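# Set nozzle to SHOWER, lock trigger mid-air, lay down

## Task

Lift the hose nozzle and hold it aloft, touching only the grippers, while you do two jobs: rotate the spray ring on its front until the word "SHOWER" sits against the white arrow, and pull the trigger then pivot the side lock lever downward so the trigger stays pulled. Keep the nozzle aloft a little longer after both are done, then set it down lying on its side on the table with the trigger still locked. If the nozzle touches anything besides the grippers while the ring is stuck between clicks or the lock is only partly engaged, redo that job in the air: the ring starting again from the word it originally showed, the lock starting again with the lever upright. Anything that stays in place only because the robot is holding it at the end does not count.

## Robot and tools

ROBOT. Two arms, left_arm and right_arm, each with six joints and a two-finger parallel gripper. The names are labels, not sides of a camera picture. Joint ranges (rad), base to gripper: waist -6.283 to 6.283, shoulder -2.059 to 2.094, elbow -3.927 to 0.192, forearm roll -6.283 to 6.283, wrist pitch -1.693 to 3.142, wrist roll -6.283 to 6.283. Elbows stop just before full extension.

FRAME. All positions and orientations use one scene frame: origin on the table surface midway between the arms, +x pointing out over the table, +z up, left_arm on the +y side. Positions are in metres; orientations are quaternions written w first (qw, qx, qy, qz). On each gripper, the fingers extend along its own +z axis and close along its own y axis. The reported end_effector_position is the spot between the finger pads when closed, roughly 2 cm short of the fingertips; closing pushes the tips about 10 mm further along +z.

THE ROW. Every motion command is built from rows of 16 numbers covering both arms, even if one arm is idle: left x, y, z, qw, qx, qy, qz, opening, then the same eight for right. x, y, z and the quaternion are an absolute target pose for that gripper in the scene frame, not an offset. Opening runs from -1 (closed) to +1 (fully open, 0.084 m).

execute_actions(actions): actions is a list of actions; each action is a table of up to 15 rows, one row per control step of 1/30 s, so an action spans 0.5 s; a shorter table repeats its last row to fill the 15 steps. An empty list just returns the current state and images. A target lying over 0.6 m from the gripper's current position along any of that gripper's own axes gets the action rejected for both arms; if the call is malformed or its first action fails this test against the latest reported state, nothing runs. Each step, the commanded pose is clipped to within 70 mm and 16 degrees of the measured pose, so distant targets take several actions; after an action the arm only continues to its last clipped pose, so keep commanding. When position and orientation conflict, position wins. To hold an orientation, resend one fixed quaternion in every row rather than copying the drifting reported one.

move(target, speed, blocking): target is one 16-number row as above. The grippers travel in straight lines toward their poses, finishing together, over 0.5 to 10 s (cut off at 10 s). speed is the path top speed in m/s, 0.002 to 0.5, default 0.25; rotation is capped at twice that in rad/s, taking the shorter way. Paths ignore obstacles and the other arm, and a gripper may lag, wander or overshoot the speed, especially near full reach. Openings apply at the start. The result adds a "move:" line with the ending (done, off_target, moving, held, fault) and any limits: limits=paced means the pose was clipped; limits=held means a check blocked steps, after which the arm may jump ahead fast. Distance to pose is reported per gripper; if only one arm is named, the other finished. With blocking=false you get a result after 0.5 s while motion continues; other motion calls are refused until a result shows it ended, so use wait or stop.

wait(seconds): 0 to 10; arms hold their last command, a running move continues and the wait returns early when it ends. stop(): brakes a running move (needs stopping distance; fingers keep moving). zoom_image(camera, region): camera is cam_high, cam_low, cam_left_wrist or cam_right_wrist; region is [x0, y0, x1, y1] in pixels of that camera's latest 672x504 image, top-left origin, at most 504 by 504. finished_scene(scene): give the current scene number; irreversible, so call it only once the nozzle rests on its side, ring on SHOWER, trigger locked, and grippers have let go. Replying without any tool call ends the session.

RESULTS. The state line gives, per arm, gripper position, quaternion and linear/angular velocity; printed positions can be a bit off at long reach. "Hand target" lines show where the controller is currently driving each gripper. grip_measured is the measured finger opening on the command scale. A "pose unreachable" line means a clearance check altered or blocked that arm's command. Joint torque readings carry per-arm offsets, scale and noise and are nonzero in free air. Images come from the four cameras in the order listed; calibration lines give intrinsics and world-to-camera transforms, accurate to a few millimetres and degrees.

GRIPPING. To hold something, command an opening clearly below grip_measured; the bigger the gap, the tighter the squeeze (about 24 N per pad for parts up to about 6 cm wide). Fast closing squeezes harder. Resending the read grip_measured still presses lightly.

CAUTIONS. Don't drop the nozzle or let it touch anything but grippers during the ring and lock jobs. Knocking anything off the table fails the job. Keep the arms from striking or pressing each other. Contacts are harder at high speed and with targets placed well beyond the contact point, so approach slowly. If a joint's contact torque reaches its limit (waist 47.5, shoulder 47.5, elbow 28.5, forearm roll 28.5, wrist pitch 19, wrist roll 19 N m, load included) that arm backs off, freezes 10 s and drops the rest of the call. Holding loads heats motors: MOTOR HOT appears at 65 °C and at 80 °C the arm is braked until cool (OVER-TEMPERATURE FAULT). Loose objects may occasionally get a brief external push. For an arm meant to stay still, resend its full last pose and desired opening in every call.

Each tool is called after "Request:" as name([rows], argument=value, ...), one row to a line, values as JSON.

## Session

Request:
execute_actions(actions=[])

Scene clock: 0.00 s.
left_arm: end_effector_position=(+0.3859, +0.1544, +0.3719) grip_measured=+1.00 end_effector_quat_wxyz=(-0.259, -0.403, +0.860, -0.177) end_effector_velocity=(+0.000, +0.000, -0.000) end_effector_angular_velocity=(-0.000, -0.000, +0.001) | right_arm: end_effector_position=(+0.2799, -0.7507, +0.3955) grip_measured=+1.00 end_effector_quat_wxyz=(-0.065, +0.957, +0.199, -0.201) end_effector_velocity=(-0.000, +0.000, +0.000) end_effector_angular_velocity=(-0.000, -0.000, +0.000)
Joint positions: left_arm=[-0.306  0.208 -1.706 -0.61   1.694  2.026  0.084] | right_arm=[-0.673  0.444 -2.214 -0.332  2.06  -1.404  0.084]
Joint velocities: left_arm=[ 0.001 -0.     0.    -0.    -0.     0.    -0.   ] | right_arm=[ 0.    -0.001  0.    -0.     0.    -0.    -0.   ]
Joint torques (N m, as the arm reports them, + toward a larger angle): no reading
Motor temperatures (°C, as the motors report them): left_arm=[34 33 35 38 38 37] | right_arm=[34 34 35 31 36 36]
Hand target (left_arm): +0.386, +0.154, +0.372; -0.259, -0.403, +0.860, -0.177
Hand target (right_arm): +0.280, -0.751, +0.395; -0.065, +0.957, +0.199, -0.201

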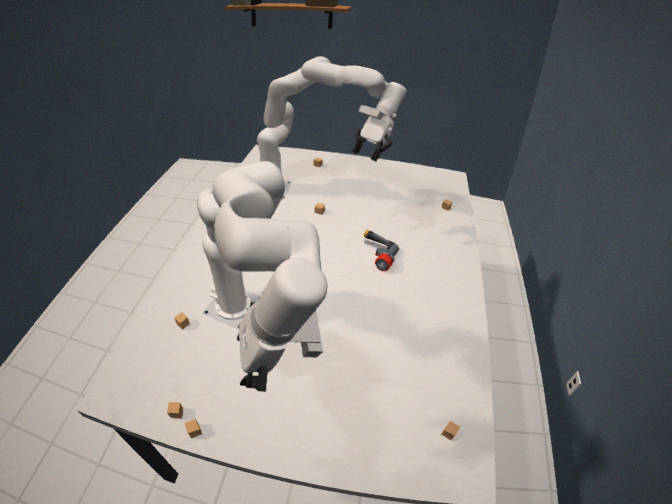

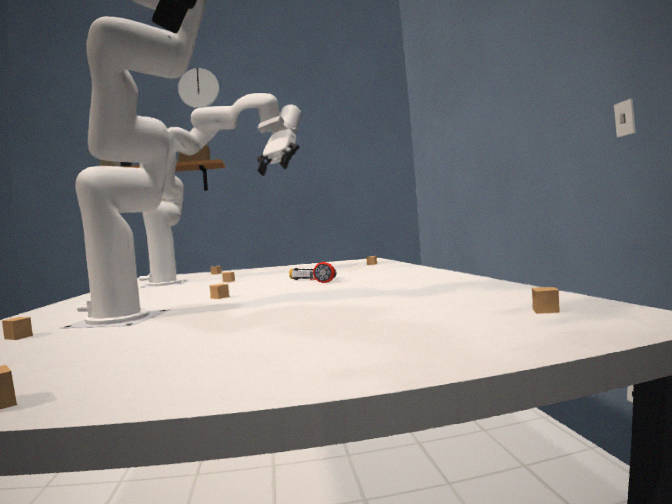

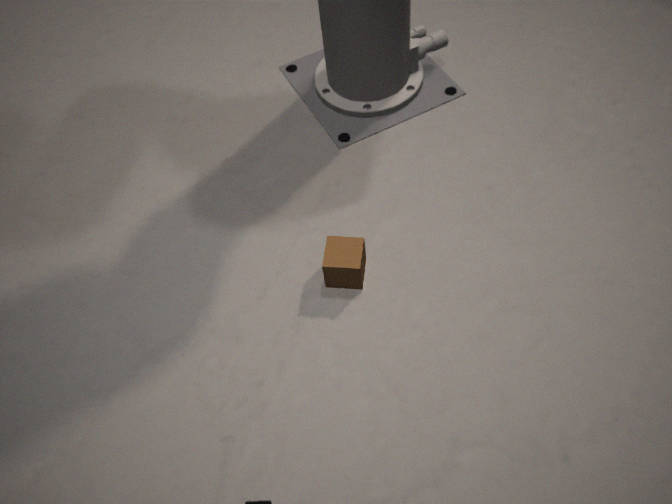

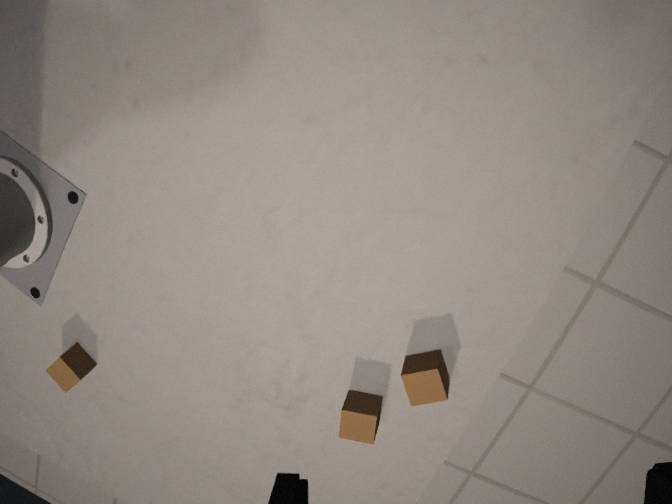

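Request:
zoom_image(camera="cam_high", region=[340, 215, 420, 285])

Request:
zoom_image(camera="cam_low", region=[280, 250, 350, 295])

Region (340, 215, 420, 285) of cam_high's 672x504 image, scaled by 6.300, with more detail than that image has; it fills the top 441 rows of this view, and the rest is white.

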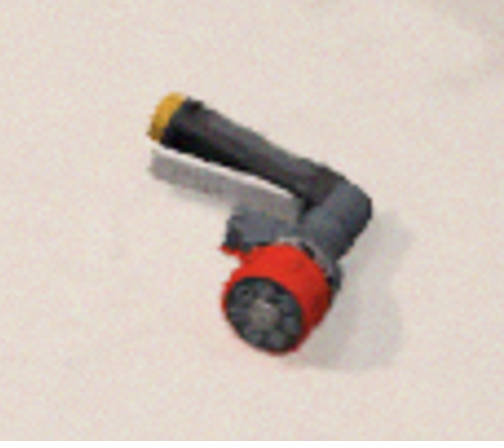

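Region (280, 250, 350, 295) of cam_low's 672x504 image, scaled by 7.200, with more detail than that image has; it fills the top 324 rows of this view, and the rest is white.

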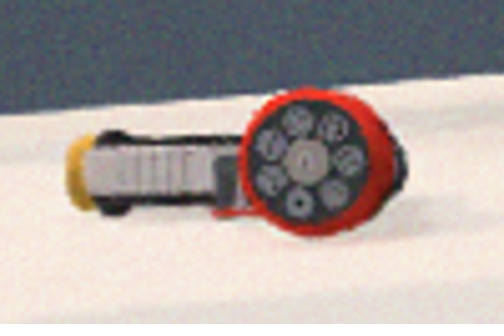

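Request:
move(target=[0.52,0.02,0.28,0,0,1,0,1,0.28,-0.751,0.395,-0.065,0.957,0.199,-0.201,1])

Scene clock: 4.93 s.
left_arm: end_effector_position=(+0.5193, +0.0202, +0.2808) grip_measured=+1.00 end_effector_quat_wxyz=(+0.049, +0.000, +0.998, -0.035) end_effector_velocity=(+0.000, -0.003, -0.002) end_effector_angular_velocity=(+0.008, -0.008, -0.012) | right_arm: end_effector_position=(+0.2800, -0.7510, +0.3950) grip_measured=+1.00 end_effector_quat_wxyz=(-0.065, +0.957, +0.199, -0.201) end_effector_velocity=(-0.000, +0.000, +0.000) end_effector_angular_velocity=(-0.001, -0.001, +0.000)
Joint positions: left_arm=[-0.673  0.957 -2.697 -0.003  1.62   2.552  0.084] | right_arm=[-0.673  0.445 -2.213 -0.332  2.059 -1.403  0.084]
Joint velocities: left_arm=[-0.006  0.004  0.     0.01  -0.007  0.008  0.   ] | right_arm=[ 0.    -0.001 -0.     0.     0.    -0.     0.   ]
Joint torques (N m, as the arm reports them, + toward a larger angle): left_arm=[  1.83 -35.59 -11.53  -0.43  -1.38  -0.36] | right_arm=[ -2.17 -35.41 -21.53  -1.78  -1.43   0.02]
Motor temperatures (°C, as the motors report them): left_arm=[34 33 36 38 38 37] | right_arm=[34 35 36 31 36 36]
Hand target (left_arm): +0.519, +0.020, +0.280; +0.049, +0.001, +0.998, -0.034
Hand target (right_arm): +0.280, -0.751, +0.395; -0.065, +0.957, +0.199, -0.201
Off the commanded pose (left_arm): 0.001 m, 7 deg.
Off the commanded pose (right_arm): 0.000 m, 0 deg.
elbow stopped short (left arm): the move would have taken joint 3 (elbow) straighter than the controller allows; a more bent joint 3 avoids this.
move: off_target (left_arm)
camera_calibration (this result's frames):
cam_left_wrist: T_world_to_cam=[[0.0213567, 0.998504, -0.0503285, 0.0113932], [0.994688, -0.0161512, 0.101656, -0.475855], [0.100691, -0.0522322, -0.993546, 0.359821], [0, 0, 0, 1]] pos_world=[0.436853, -0.000267564, 0.406445]
cam_right_wrist: T_world_to_cam=[[0.356347, -0.907362, -0.22296, -0.655728], [-0.842071, -0.415278, 0.344181, -0.139997], [-0.404887, 0.0650999, -0.912046, 0.651596], [0, 0, 0, 1]] pos_world=[0.379602, -0.695539, 0.496269]

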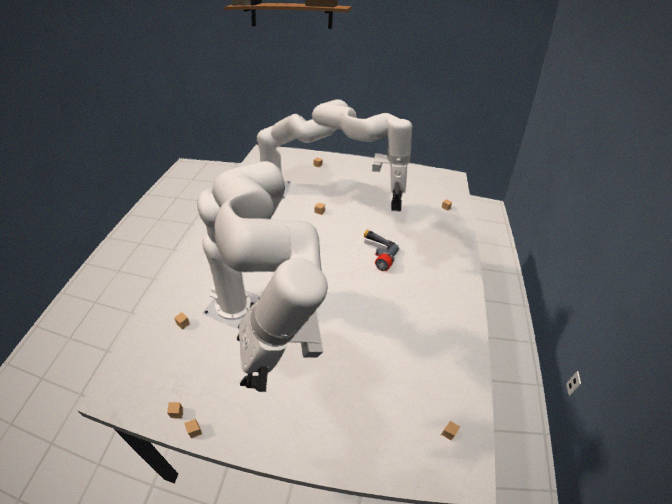

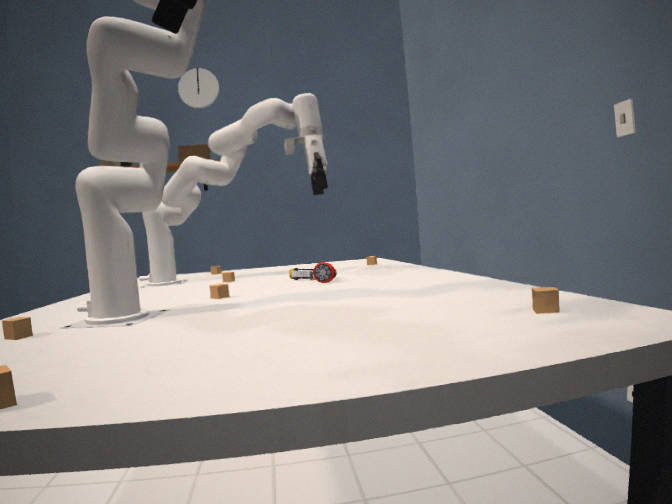

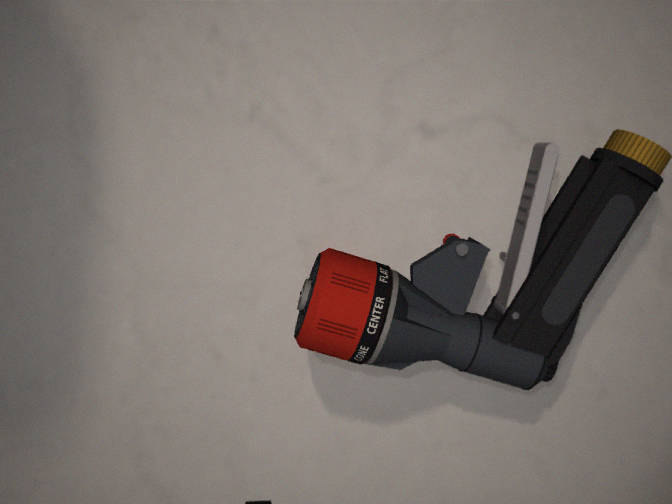

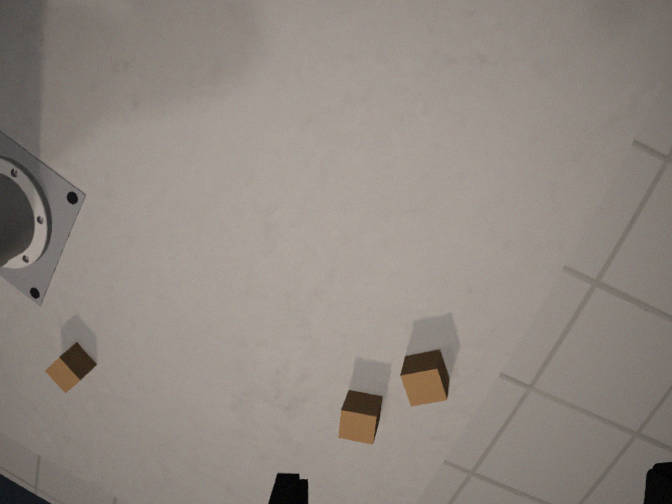

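Request:
move(target=[0.462,0.118,0.11,0,0.225,0.974,0,1,0.25,-0.45,0.35,0,1,0,0,1])

Scene clock: 8.70 s.
left_arm: end_effector_position=(+0.4624, +0.1179, +0.1098) grip_measured=+1.00 end_effector_quat_wxyz=(-0.000, +0.225, +0.974, +0.000) end_effector_velocity=(-0.000, +0.001, -0.001) end_effector_angular_velocity=(-0.004, -0.004, -0.001) | right_arm: end_effector_position=(+0.2491, -0.4505, +0.3491) grip_measured=+1.00 end_effector_quat_wxyz=(-0.000, +1.000, +0.000, -0.000) end_effector_velocity=(-0.001, +0.002, -0.000) end_effector_angular_velocity=(-0.009, -0.000, -0.004)
Joint positions: left_arm=[-0.591  0.528 -1.514  0.     0.986  3.087  0.084] | right_arm=[-0.335 -0.779 -0.839  0.     1.619 -0.542  0.084]
Joint velocities: left_arm=[ 0.002 -0.004  0.012 -0.002 -0.013  0.004 -0.   ] | right_arm=[ 0.015 -0.011  0.008 -0.008 -0.002  0.019 -0.   ]
Joint torques (N m, as the arm reports them, + toward a larger angle): left_arm=[  1.64 -30.6  -11.87  -0.42  -1.21  -0.36] | right_arm=[ -2.31  -4.17 -24.06  -0.62  -2.47  -0.19]
Motor temperatures (°C, as the motors report them): left_arm=[34 34 37 38 39 37] | right_arm=[34 35 37 31 36 36]
Hand target (left_arm): +0.462, +0.118, +0.110; +0.000, +0.225, +0.974, +0.000
Hand target (right_arm): +0.249, -0.450, +0.349; +0.000, +1.000, +0.000, +0.000
Off the commanded pose (left_arm): 0.000 m, 0 deg.
Off the commanded pose (right_arm): 0.001 m, 0 deg.
move: done
camera_calibration (this result's frames):
cam_left_wrist: T_world_to_cam=[[0.455181, 0.890227, 0.017492, -0.288835], [0.890346, -0.45528, 0.00194708, -0.289256], [0.00969709, 0.0146877, -0.999845, 0.235665], [0, 0, 0, 1]] pos_world=[0.386725, 0.121974, 0.241244]
cam_right_wrist: T_world_to_cam=[[0.0103831, -0.999798, -0.0172196, -0.409608], [-0.999858, -0.0101515, -0.0134827, 0.321196], [0.0133052, 0.0173572, -0.999761, 0.482598], [0, 0, 0, 1]] pos_world=[0.318982, -0.414641, 0.47976]

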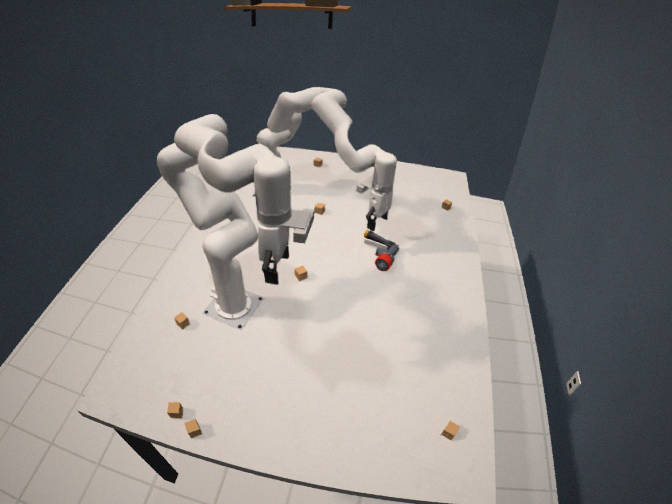

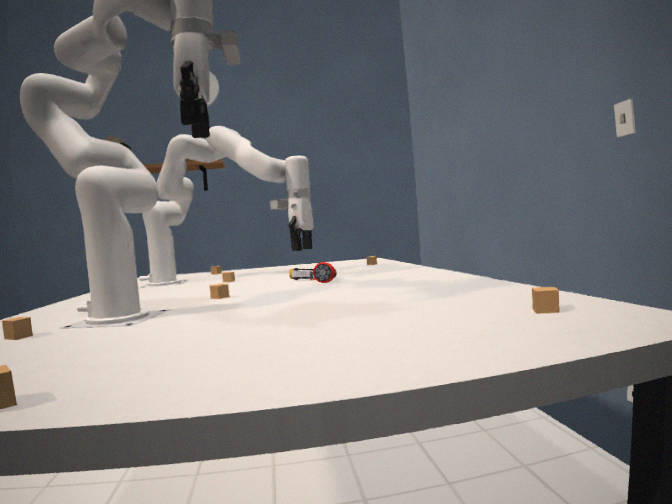

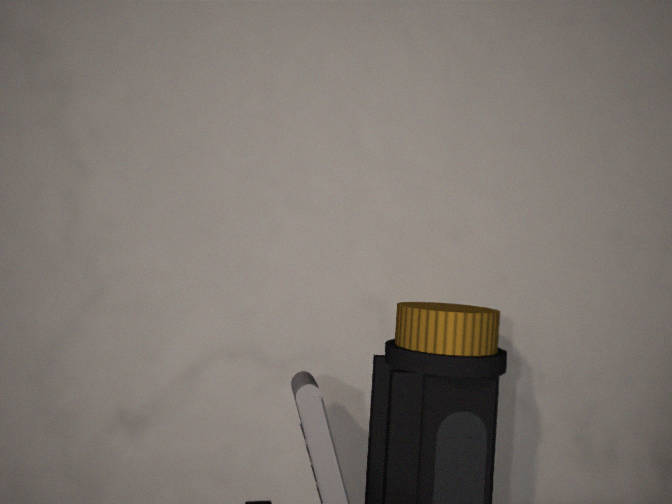

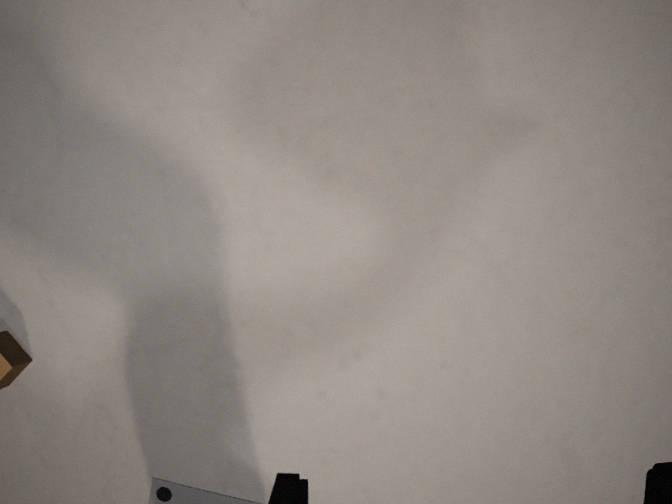

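Request:
move(target=[0.460,0.114,0.028,0,0.225,0.974,0,1,0.25,-0.45,0.35,0,1,0,0,1], speed=0.08)

Request:
execute_actions([
  [[0.460,0.114,0.028,0,0.225,0.974,0,0.5,0.25,-0.45,0.35,0,1,0,0,1]],
  [[0.460,0.114,0.028,0,0.225,0.974,0,0.1,0.25,-0.45,0.35,0,1,0,0,1]],
  [[0.460,0.114,0.028,0,0.225,0.974,0,-0.3,0.25,-0.45,0.35,0,1,0,0,1]],
  [[0.460,0.114,0.028,0,0.225,0.974,0,-1,0.25,-0.45,0.35,0,1,0,0,1]],
])

Request:
move(target=[0.40,0.10,0.25,0,0.1,0.995,0,-1,0.25,-0.45,0.35,0,1,0,0,1], speed=0.12)

Request:
zoom_image(camera="cam_low", region=[230, 140, 370, 240])

Request:
zoom_image(camera="cam_high", region=[310, 140, 450, 260])

Scene clock: 11.93 s.
left_arm: end_effector_position=(+0.4603, +0.1138, +0.0286) grip_measured=+1.00 end_effector_quat_wxyz=(+0.000, +0.225, +0.974, -0.000) end_effector_velocity=(-0.001, -0.001, -0.003) end_effector_angular_velocity=(+0.001, +0.002, -0.002) | right_arm: end_effector_position=(+0.2500, -0.4500, +0.3500) grip_measured=+1.00 end_effector_quat_wxyz=(-0.000, +1.000, -0.000, +0.000) end_effector_velocity=(+0.000, -0.000, +0.000) end_effector_angular_velocity=(+0.000, -0.000, -0.000)
Joint positions: left_arm=[-0.598  0.657 -1.468 -0.     0.811  3.079  0.084] | right_arm=[-0.331 -0.777 -0.843  0.     1.619 -0.537  0.084]
Joint velocities: left_arm=[-0.002  0.006  0.     0.    -0.003 -0.    -0.   ] | right_arm=[ 0.     0.001 -0.001  0.    -0.     0.    -0.   ]
Joint torques (N m, as the arm reports them, + toward a larger angle): left_arm=[  1.75 -31.23 -11.07  -0.37  -1.12  -0.35] | right_arm=[ -2.57  -5.33 -23.73  -0.69  -2.33  -0.12]
Motor temperatures (°C, as the motors report them): left_arm=[34 34 37 38 39 37] | right_arm=[34 35 38 31 36 36]
Hand target (left_arm): +0.460, +0.114, +0.028; -0.000, +0.225, +0.974, -0.000
Hand target (right_arm): +0.250, -0.450, +0.350; -0.000, +1.000, -0.000, +0.000
Off the commanded pose (left_arm): 0.001 m, 0 deg.
Off the commanded pose (right_arm): 0.000 m, 0 deg.
move: done
camera_calibration (this result's frames):
cam_left_wrist: T_world_to_cam=[[0.45529, 0.890177, 0.0171899, -0.282915], [0.890282, -0.4554, 0.00295816, -0.289111], [0.0104616, 0.013957, -0.999848, 0.154206], [0, 0, 0, 1]] pos_world=[0.384585, 0.118031, 0.159901]
cam_right_wrist: T_world_to_cam=[[0.0100521, -0.999814, -0.0164719, -0.409252], [-0.999856, -0.00982496, -0.0138117, 0.322418], [0.0136473, 0.0166083, -0.999769, 0.483058], [0, 0, 0, 1]] pos_world=[0.319894, -0.414031, 0.480658]

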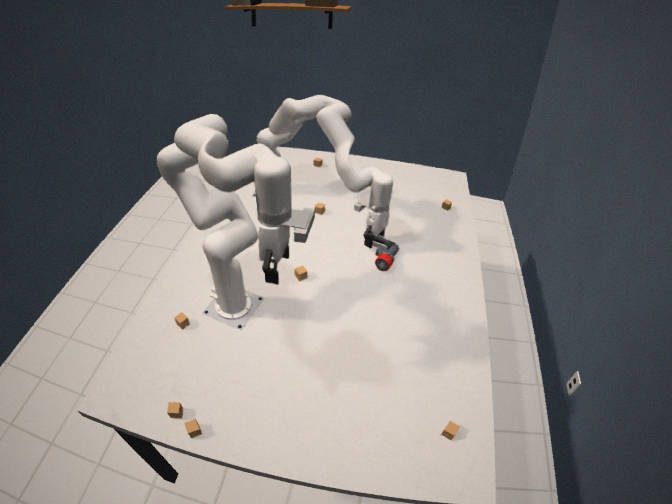

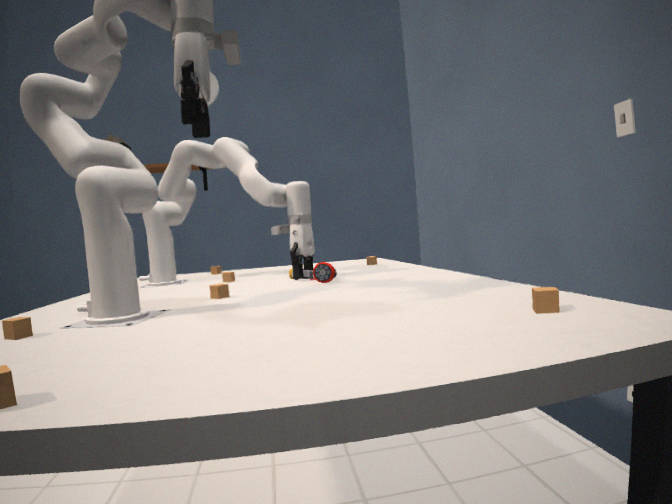

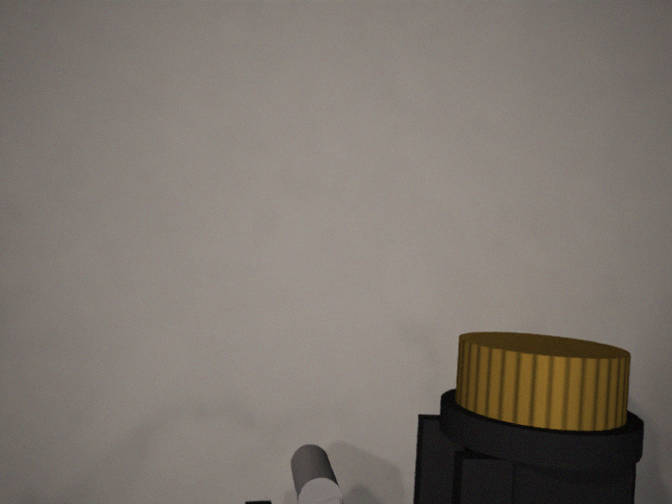

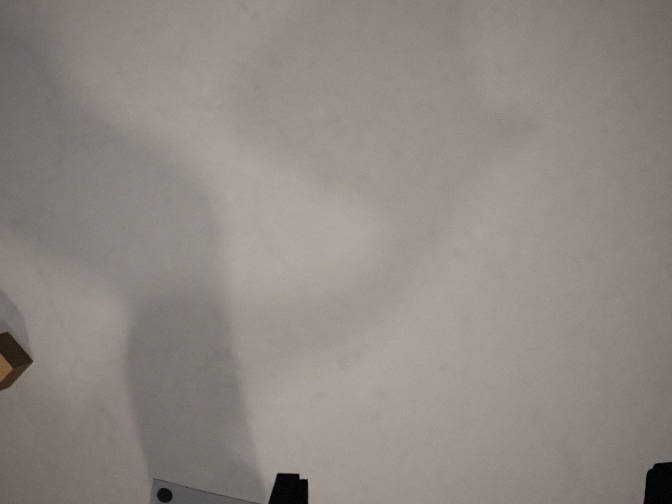

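Scene clock: 13.93 s.
left_arm: end_effector_position=(+0.4604, +0.1138, +0.0285) grip_measured=-0.12 end_effector_quat_wxyz=(+0.001, +0.225, +0.974, -0.000) end_effector_velocity=(-0.000, +0.000, -0.000) end_effector_angular_velocity=(+0.000, +0.001, +0.001) | right_arm: end_effector_position=(+0.2500, -0.4500, +0.3500) grip_measured=+1.00 end_effector_quat_wxyz=(+0.000, +1.000, -0.000, +0.000) end_effector_velocity=(-0.000, -0.000, -0.000) end_effector_angular_velocity=(+0.000, +0.001, +0.000)
Joint positions: left_arm=[-0.598  0.657 -1.468  0.     0.81   3.079  0.039] | right_arm=[-0.331 -0.777 -0.843  0.     1.619 -0.537  0.084]
Joint velocities: left_arm=[ 0.001  0.     0.001 -0.    -0.    -0.     0.   ] | right_arm=[-0.     0.     0.001 -0.     0.    -0.     0.   ]
Joint torques (N m, as the arm reports them, + toward a larger angle): left_arm=[  0.59 -21.6   -6.92  -0.6    0.02  -0.48] | right_arm=[ -2.67  -5.15 -23.88  -0.86  -2.5   -0.1 ]
Motor temperatures (°C, as the motors report them): left_arm=[34 34 37 38 39 37] | right_arm=[34 35 38 31 36 36]
Hand target (left_arm): +0.460, +0.114, +0.028; -0.000, +0.225, +0.974, -0.000
Hand target (right_arm): +0.250, -0.450, +0.350; +0.000, +1.000, -0.000, -0.000
Off the commanded pose (left_arm): 0.001 m, 0 deg.
Off the commanded pose (right_arm): 0.000 m, 0 deg.
camera_calibration (this result's frames):
cam_left_wrist: T_world_to_cam=[[0.455287, 0.890179, 0.0171918, -0.282909], [0.890276, -0.455407, 0.003611, -0.289221], [0.0110437, 0.0136614, -0.999846, 0.15392], [0, 0, 0, 1]] pos_world=[0.384591, 0.118024, 0.159805]
cam_right_wrist: T_world_to_cam=[[0.0100529, -0.999814, -0.0164684, -0.409256], [-0.999856, -0.00982584, -0.0138078, 0.322424], [0.0136434, 0.0166048, -0.999769, 0.483058], [0, 0, 0, 1]] pos_world=[0.319901, -0.414033, 0.480658]

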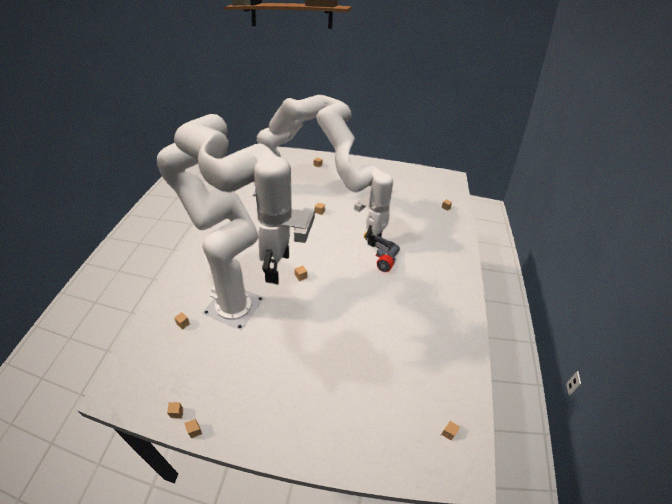

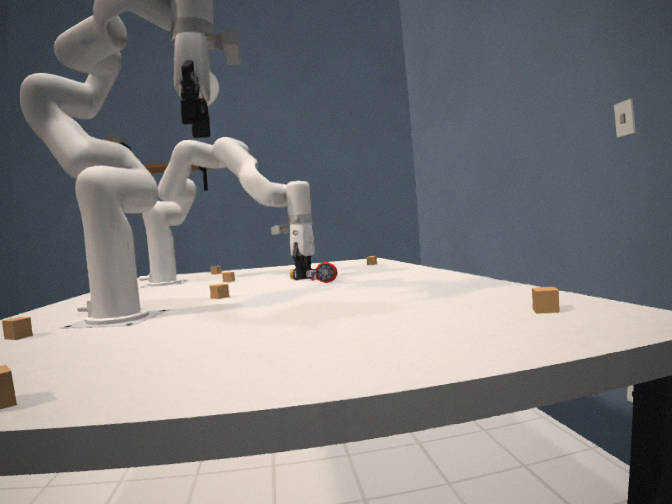

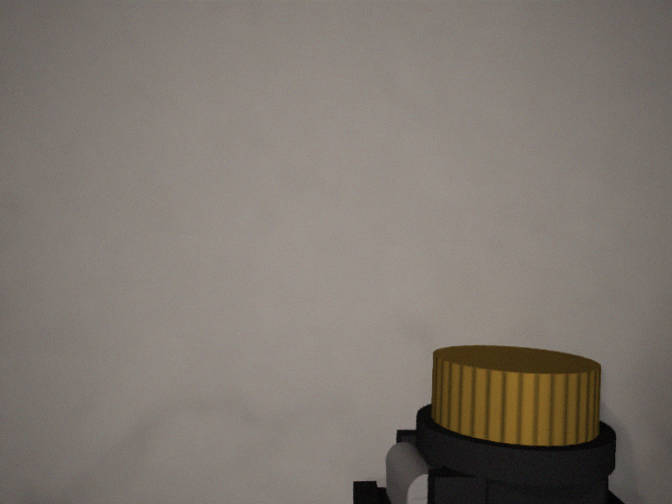

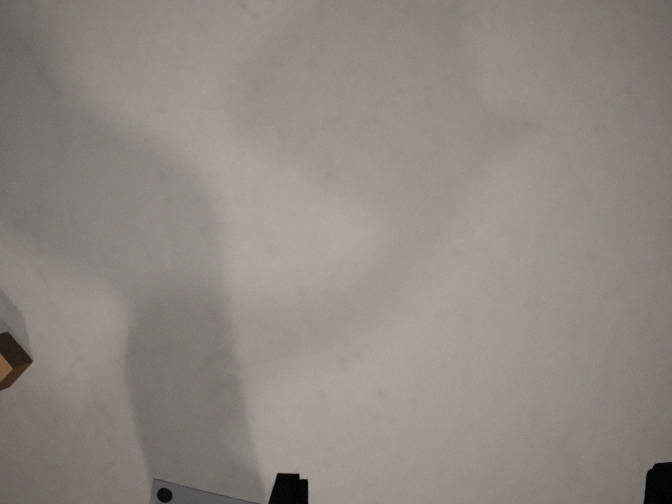

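Scene clock: 16.30 s.
left_arm: end_effector_position=(+0.3995, +0.1004, +0.2490) grip_measured=-0.17 end_effector_quat_wxyz=(-0.001, +0.100, +0.995, +0.000) end_effector_velocity=(-0.001, -0.002, +0.005) end_effector_angular_velocity=(-0.002, -0.003, +0.002) | right_arm: end_effector_position=(+0.2500, -0.4500, +0.3500) grip_measured=+1.00 end_effector_quat_wxyz=(-0.000, +1.000, +0.000, -0.000) end_effector_velocity=(+0.000, +0.000, +0.000) end_effector_angular_velocity=(-0.000, -0.001, -0.000)
Joint positions: left_arm=[-0.674  0.255 -1.523 -0.     1.269  2.75   0.036] | right_arm=[-0.331 -0.777 -0.843  0.     1.619 -0.537  0.084]
Joint velocities: left_arm=[-0.003 -0.003 -0.01   0.     0.009 -0.005 -0.   ] | right_arm=[ 0.    -0.001 -0.     0.     0.     0.    -0.   ]
Joint torques (N m, as the arm reports them, + toward a larger angle): left_arm=[  1.95 -28.27 -13.22  -0.42  -1.51  -0.33] | right_arm=[ -1.77  -4.99 -23.75  -0.62  -2.33  -0.33]
Motor temperatures (°C, as the motors report them): left_arm=[34 34 38 38 39 37] | right_arm=[34 35 39 31 36 36]
Hand target (left_arm): +0.400, +0.100, +0.250; -0.000, +0.100, +0.995, -0.000
Hand target (right_arm): +0.250, -0.450, +0.350; -0.000, +1.000, +0.000, -0.000
Off the commanded pose (left_arm): 0.001 m, 0 deg.
Off the commanded pose (right_arm): 0.000 m, 0 deg.
move: done
camera_calibration (this result's frames):
cam_left_wrist: T_world_to_cam=[[0.217654, 0.975875, 0.0172001, -0.160711], [0.976013, -0.217707, 0.00124189, -0.299478], [0.00495651, 0.0165173, -0.999851, 0.377391], [0, 0, 0, 1]] pos_world=[0.325404, 0.0854015, 0.380471]
cam_right_wrist: T_world_to_cam=[[0.0100529, -0.999814, -0.0164684, -0.409256], [-0.999856, -0.00982594, -0.0138075, 0.322424], [0.0136431, 0.0166049, -0.999769, 0.483058], [0, 0, 0, 1]] pos_world=[0.319901, -0.414033, 0.480658]

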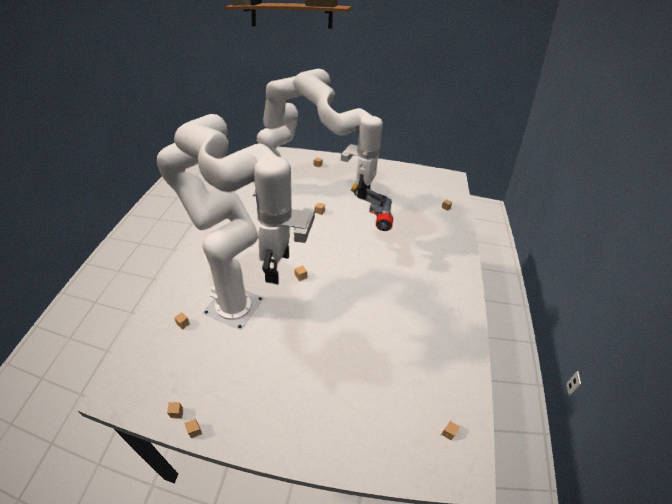

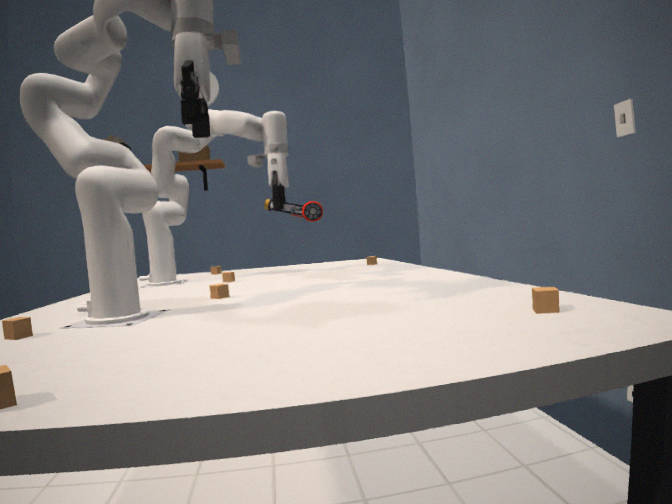

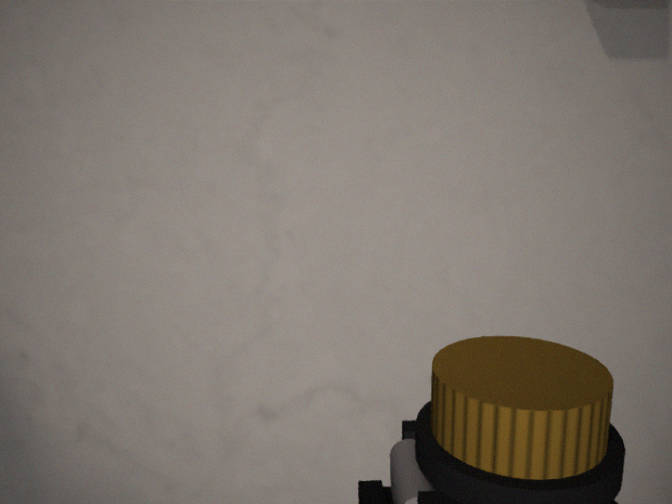

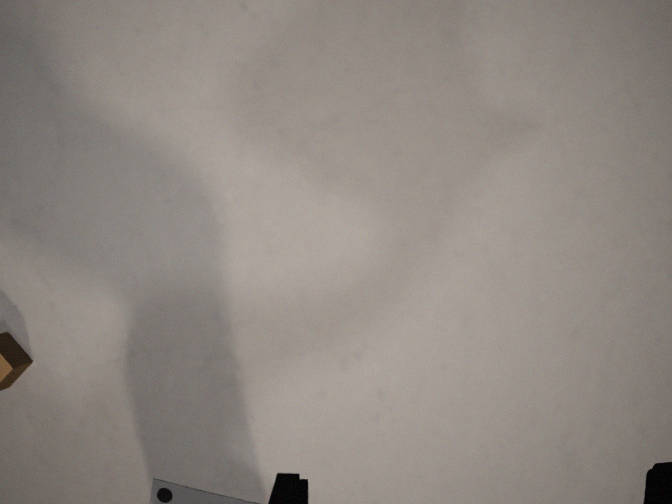

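Region (230, 140, 370, 240) of cam_low's 672x504 image, scaled by 3.600, with more detail than that image has; it fills the top 360 rows of this view, and the rest is white.

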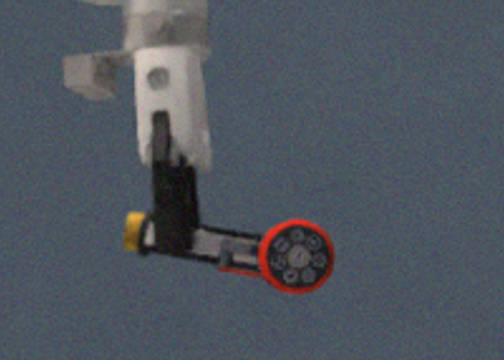

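Region (310, 140, 450, 260) of cam_high's 672x504 image, scaled by 3.600, with more detail than that image has; it fills the top 432 rows of this view, and the rest is white.

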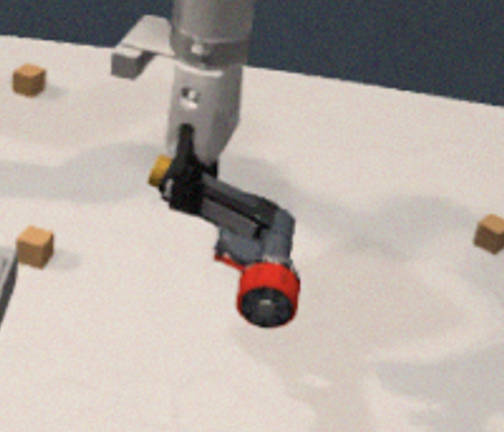

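Request:
move(target=[0.33,0.03,0.2,0.0707,0.0707,0.7036,-0.7036,-1,0.33,-0.32,0.22,0.5,-0.5,-0.5,-0.5,1], speed=0.2)

Scene clock: 23.70 s.
left_arm: end_effector_position=(+0.3298, +0.0308, +0.1991) grip_measured=-0.17 end_effector_quat_wxyz=(+0.072, +0.069, +0.706, -0.701) end_effector_velocity=(-0.001, -0.000, -0.001) end_effector_angular_velocity=(-0.008, +0.001, -0.002) | right_arm: end_effector_position=(+0.3297, -0.3198, +0.2203) grip_measured=+1.00 end_effector_quat_wxyz=(+0.499, -0.501, -0.500, -0.501) end_effector_velocity=(+0.000, +0.001, -0.001) end_effector_angular_velocity=(+0.007, -0.006, +0.008)
Joint positions: left_arm=[-0.427  0.286 -0.811 -1.874  1.393  4.414  0.037] | right_arm=[-0.554  0.211 -0.789  0.901  1.954 -2.701  0.084]
Joint velocities: left_arm=[ 0.     0.007  0.    -0.003  0.01   0.006  0.   ] | right_arm=[ 0.004  0.01  -0.006 -0.001  0.005 -0.009  0.   ]
Joint torques (N m, as the arm reports them, + toward a larger angle): left_arm=[  1.88 -24.35 -10.03  -1.04   3.02  -0.2 ] | right_arm=[ -2.79 -24.03 -15.89   1.06   1.46  -0.46]
Motor temperatures (°C, as the motors report them): left_arm=[34 34 39 38 39 37] | right_arm=[34 35 39 31 36 36]
Hand target (left_arm): +0.330, +0.031, +0.199; +0.072, +0.069, +0.706, -0.702
Hand target (right_arm): +0.330, -0.320, +0.220; +0.499, -0.500, -0.500, -0.501
Off the commanded pose (left_arm): 0.001 m, 0 deg.
Off the commanded pose (right_arm): 0.000 m, 0 deg.
move: done
camera_calibration (this result's frames):
cam_left_wrist: T_world_to_cam=[[0.217721, 0.0240225, -0.975715, 0.150258], [0.975954, 0.00546206, 0.217908, -0.29652], [0.0105641, -0.999696, -0.0222556, 0.163749], [0, 0, 0, 1]] pos_world=[0.254946, 0.161709, 0.214868]
cam_right_wrist: T_world_to_cam=[[0.999843, 0.0133642, 0.0116164, -0.290493], [0.0114477, 0.0126343, -0.999855, 0.292545], [-0.013509, 0.999831, 0.0124793, 0.450554], [0, 0, 0, 1]] pos_world=[0.293185, -0.450292, 0.290255]

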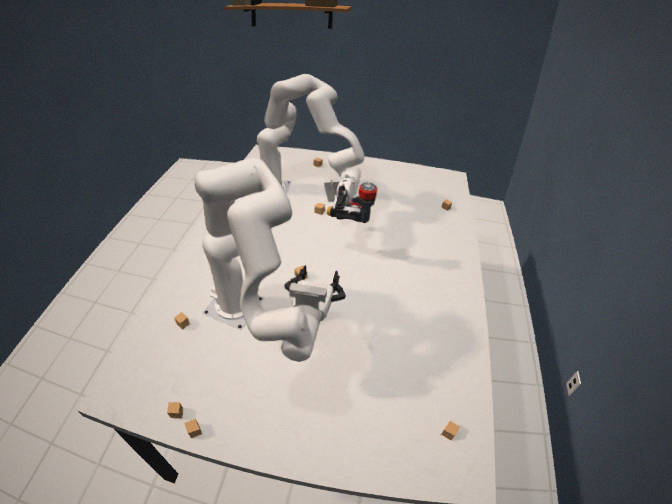

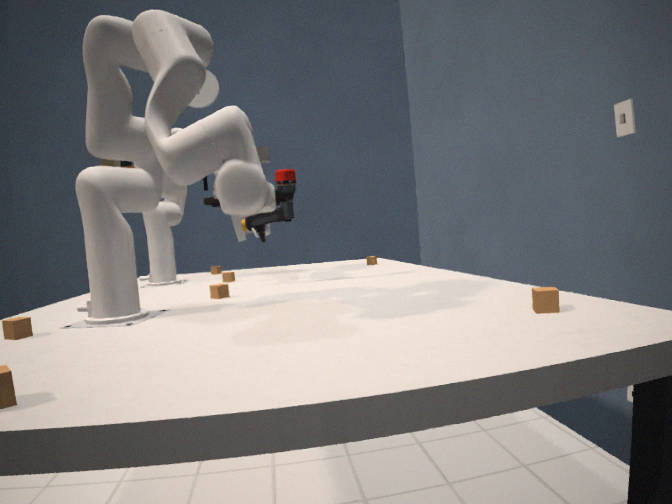

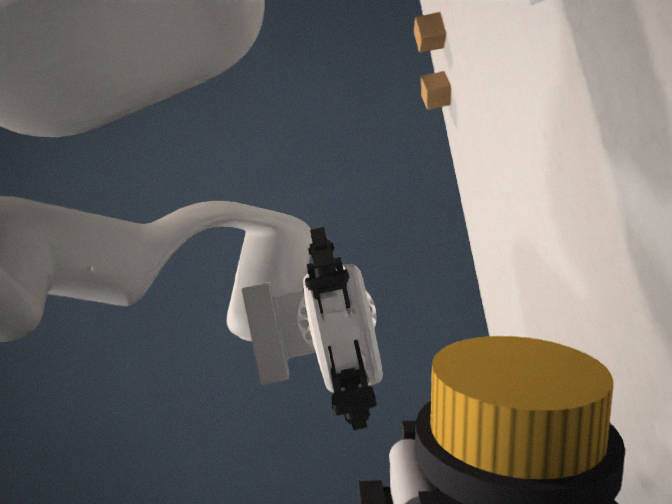

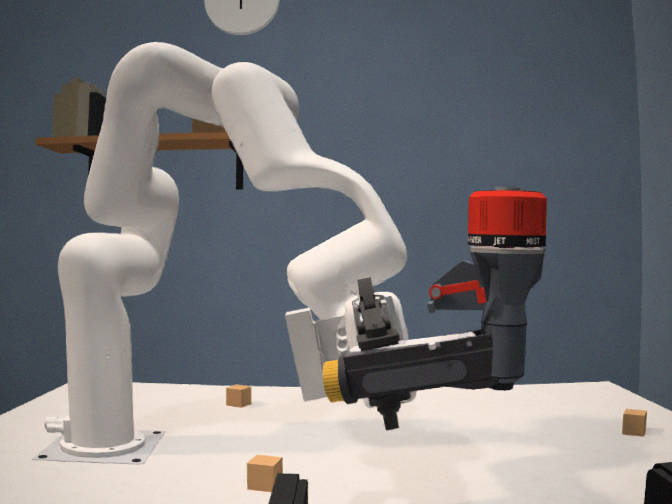

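Request:
zoom_image(camera="cam_right_wrist", region=[400, 180, 580, 400])

Region (400, 180, 580, 400) of cam_right_wrist's 672x504 image, scaled by 2.291, with more detail than that image has; it fills the left 412 columns of this view, and the rest is white.

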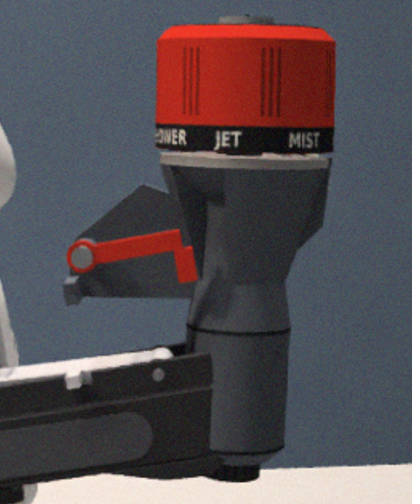

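Request:
move(target=[0.33,0.03,0.2,0.1438,-0.0032,0.7071,-0.6923,-1,0.385,-0.12,0.25,0.5,-0.5,-0.5,-0.5,-1], speed=0.2)

Request:
zoom_image(camera="cam_high", region=[300, 150, 420, 260])

Scene clock: 27.50 s.
left_arm: end_effector_position=(+0.3299, +0.0301, +0.1999) grip_measured=-0.17 end_effector_quat_wxyz=(+0.143, -0.003, +0.707, -0.692) end_effector_velocity=(-0.000, -0.000, +0.000) end_effector_angular_velocity=(-0.000, +0.000, +0.000) | right_arm: end_effector_position=(+0.3842, -0.1202, +0.2500) grip_measured=-1.00 end_effector_quat_wxyz=(+0.500, -0.500, -0.500, -0.500) end_effector_velocity=(+0.001, +0.002, +0.000) end_effector_angular_velocity=(-0.000, -0.001, +0.001)
Joint positions: left_arm=[-0.505  0.187 -0.674 -2.145  1.29   4.509  0.037] | right_arm=[ 0.042  0.006 -0.608  1.435  1.664 -2.546  0.   ]
Joint velocities: left_arm=[-0.001 -0.001  0.001 -0.002 -0.     0.001 -0.   ] | right_arm=[ 0.006  0.    -0.002  0.005 -0.003  0.     0.   ]
Joint torques (N m, as the arm reports them, + toward a larger angle): left_arm=[  1.79 -22.16 -10.    -0.84   3.18  -0.31] | right_arm=[ -2.23 -21.03 -18.43   0.97   1.66  -0.34]
Motor temperatures (°C, as the motors report them): left_arm=[34 34 39 38 39 37] | right_arm=[34 35 39 31 36 36]
Hand target (left_arm): +0.330, +0.030, +0.200; +0.143, -0.003, +0.707, -0.692
Hand target (right_arm): +0.384, -0.120, +0.250; +0.500, -0.500, -0.500, -0.500
Off the commanded pose (left_arm): 0.000 m, 0 deg.
Off the commanded pose (right_arm): 0.001 m, 0 deg.
move: done
camera_calibration (this result's frames):
cam_left_wrist: T_world_to_cam=[[0.20822, 0.0625249, -0.976081, 0.153085], [0.954547, 0.204614, 0.216734, -0.295445], [0.213271, -0.976844, -0.0170782, 0.0945222], [0, 0, 0, 1]] pos_world=[0.229982, 0.143214, 0.215071]
cam_right_wrist: T_world_to_cam=[[0.999816, 0.0161779, 0.0103524, -0.347343], [0.0101171, 0.0145573, -0.999843, 0.319914], [-0.016326, 0.999763, 0.0143909, 0.251908], [0, 0, 0, 1]] pos_world=[0.348155, -0.250886, 0.319834]

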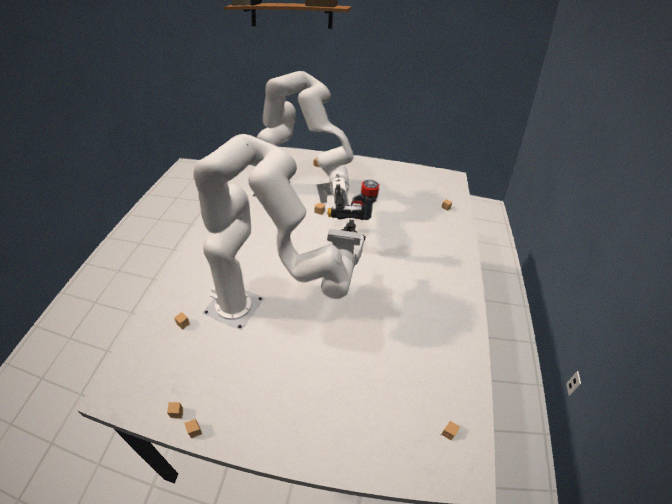

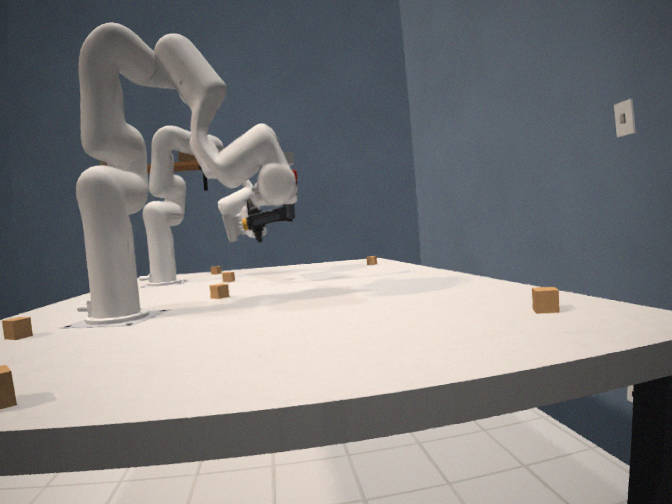

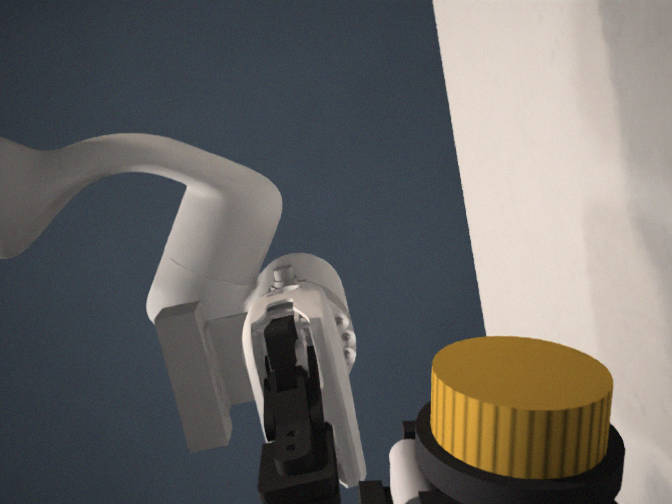

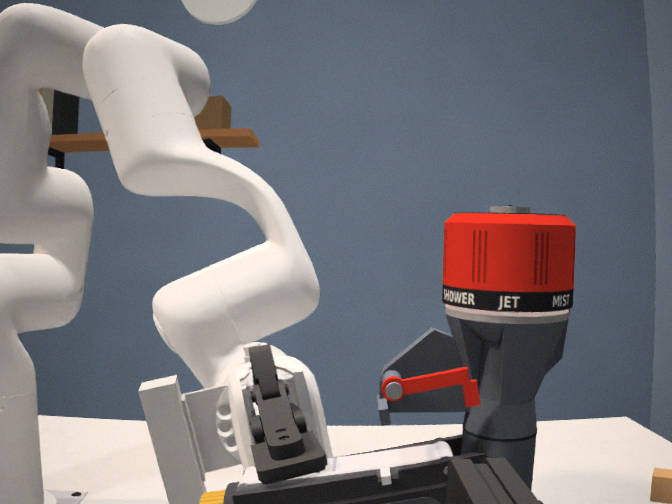

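Region (300, 150, 420, 260) of cam_high's 672x504 image, scaled by 4.200, with more detail than that image has; it fills the top 462 rows of this view, and the rest is white.

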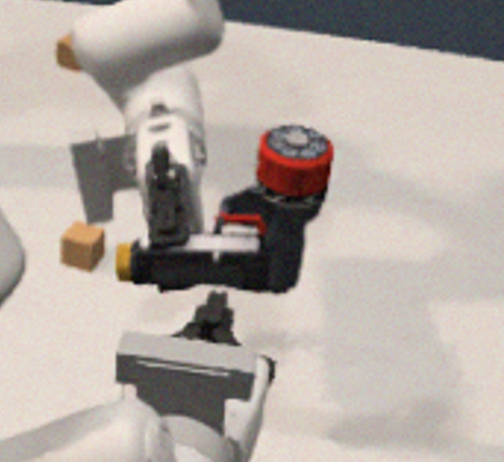

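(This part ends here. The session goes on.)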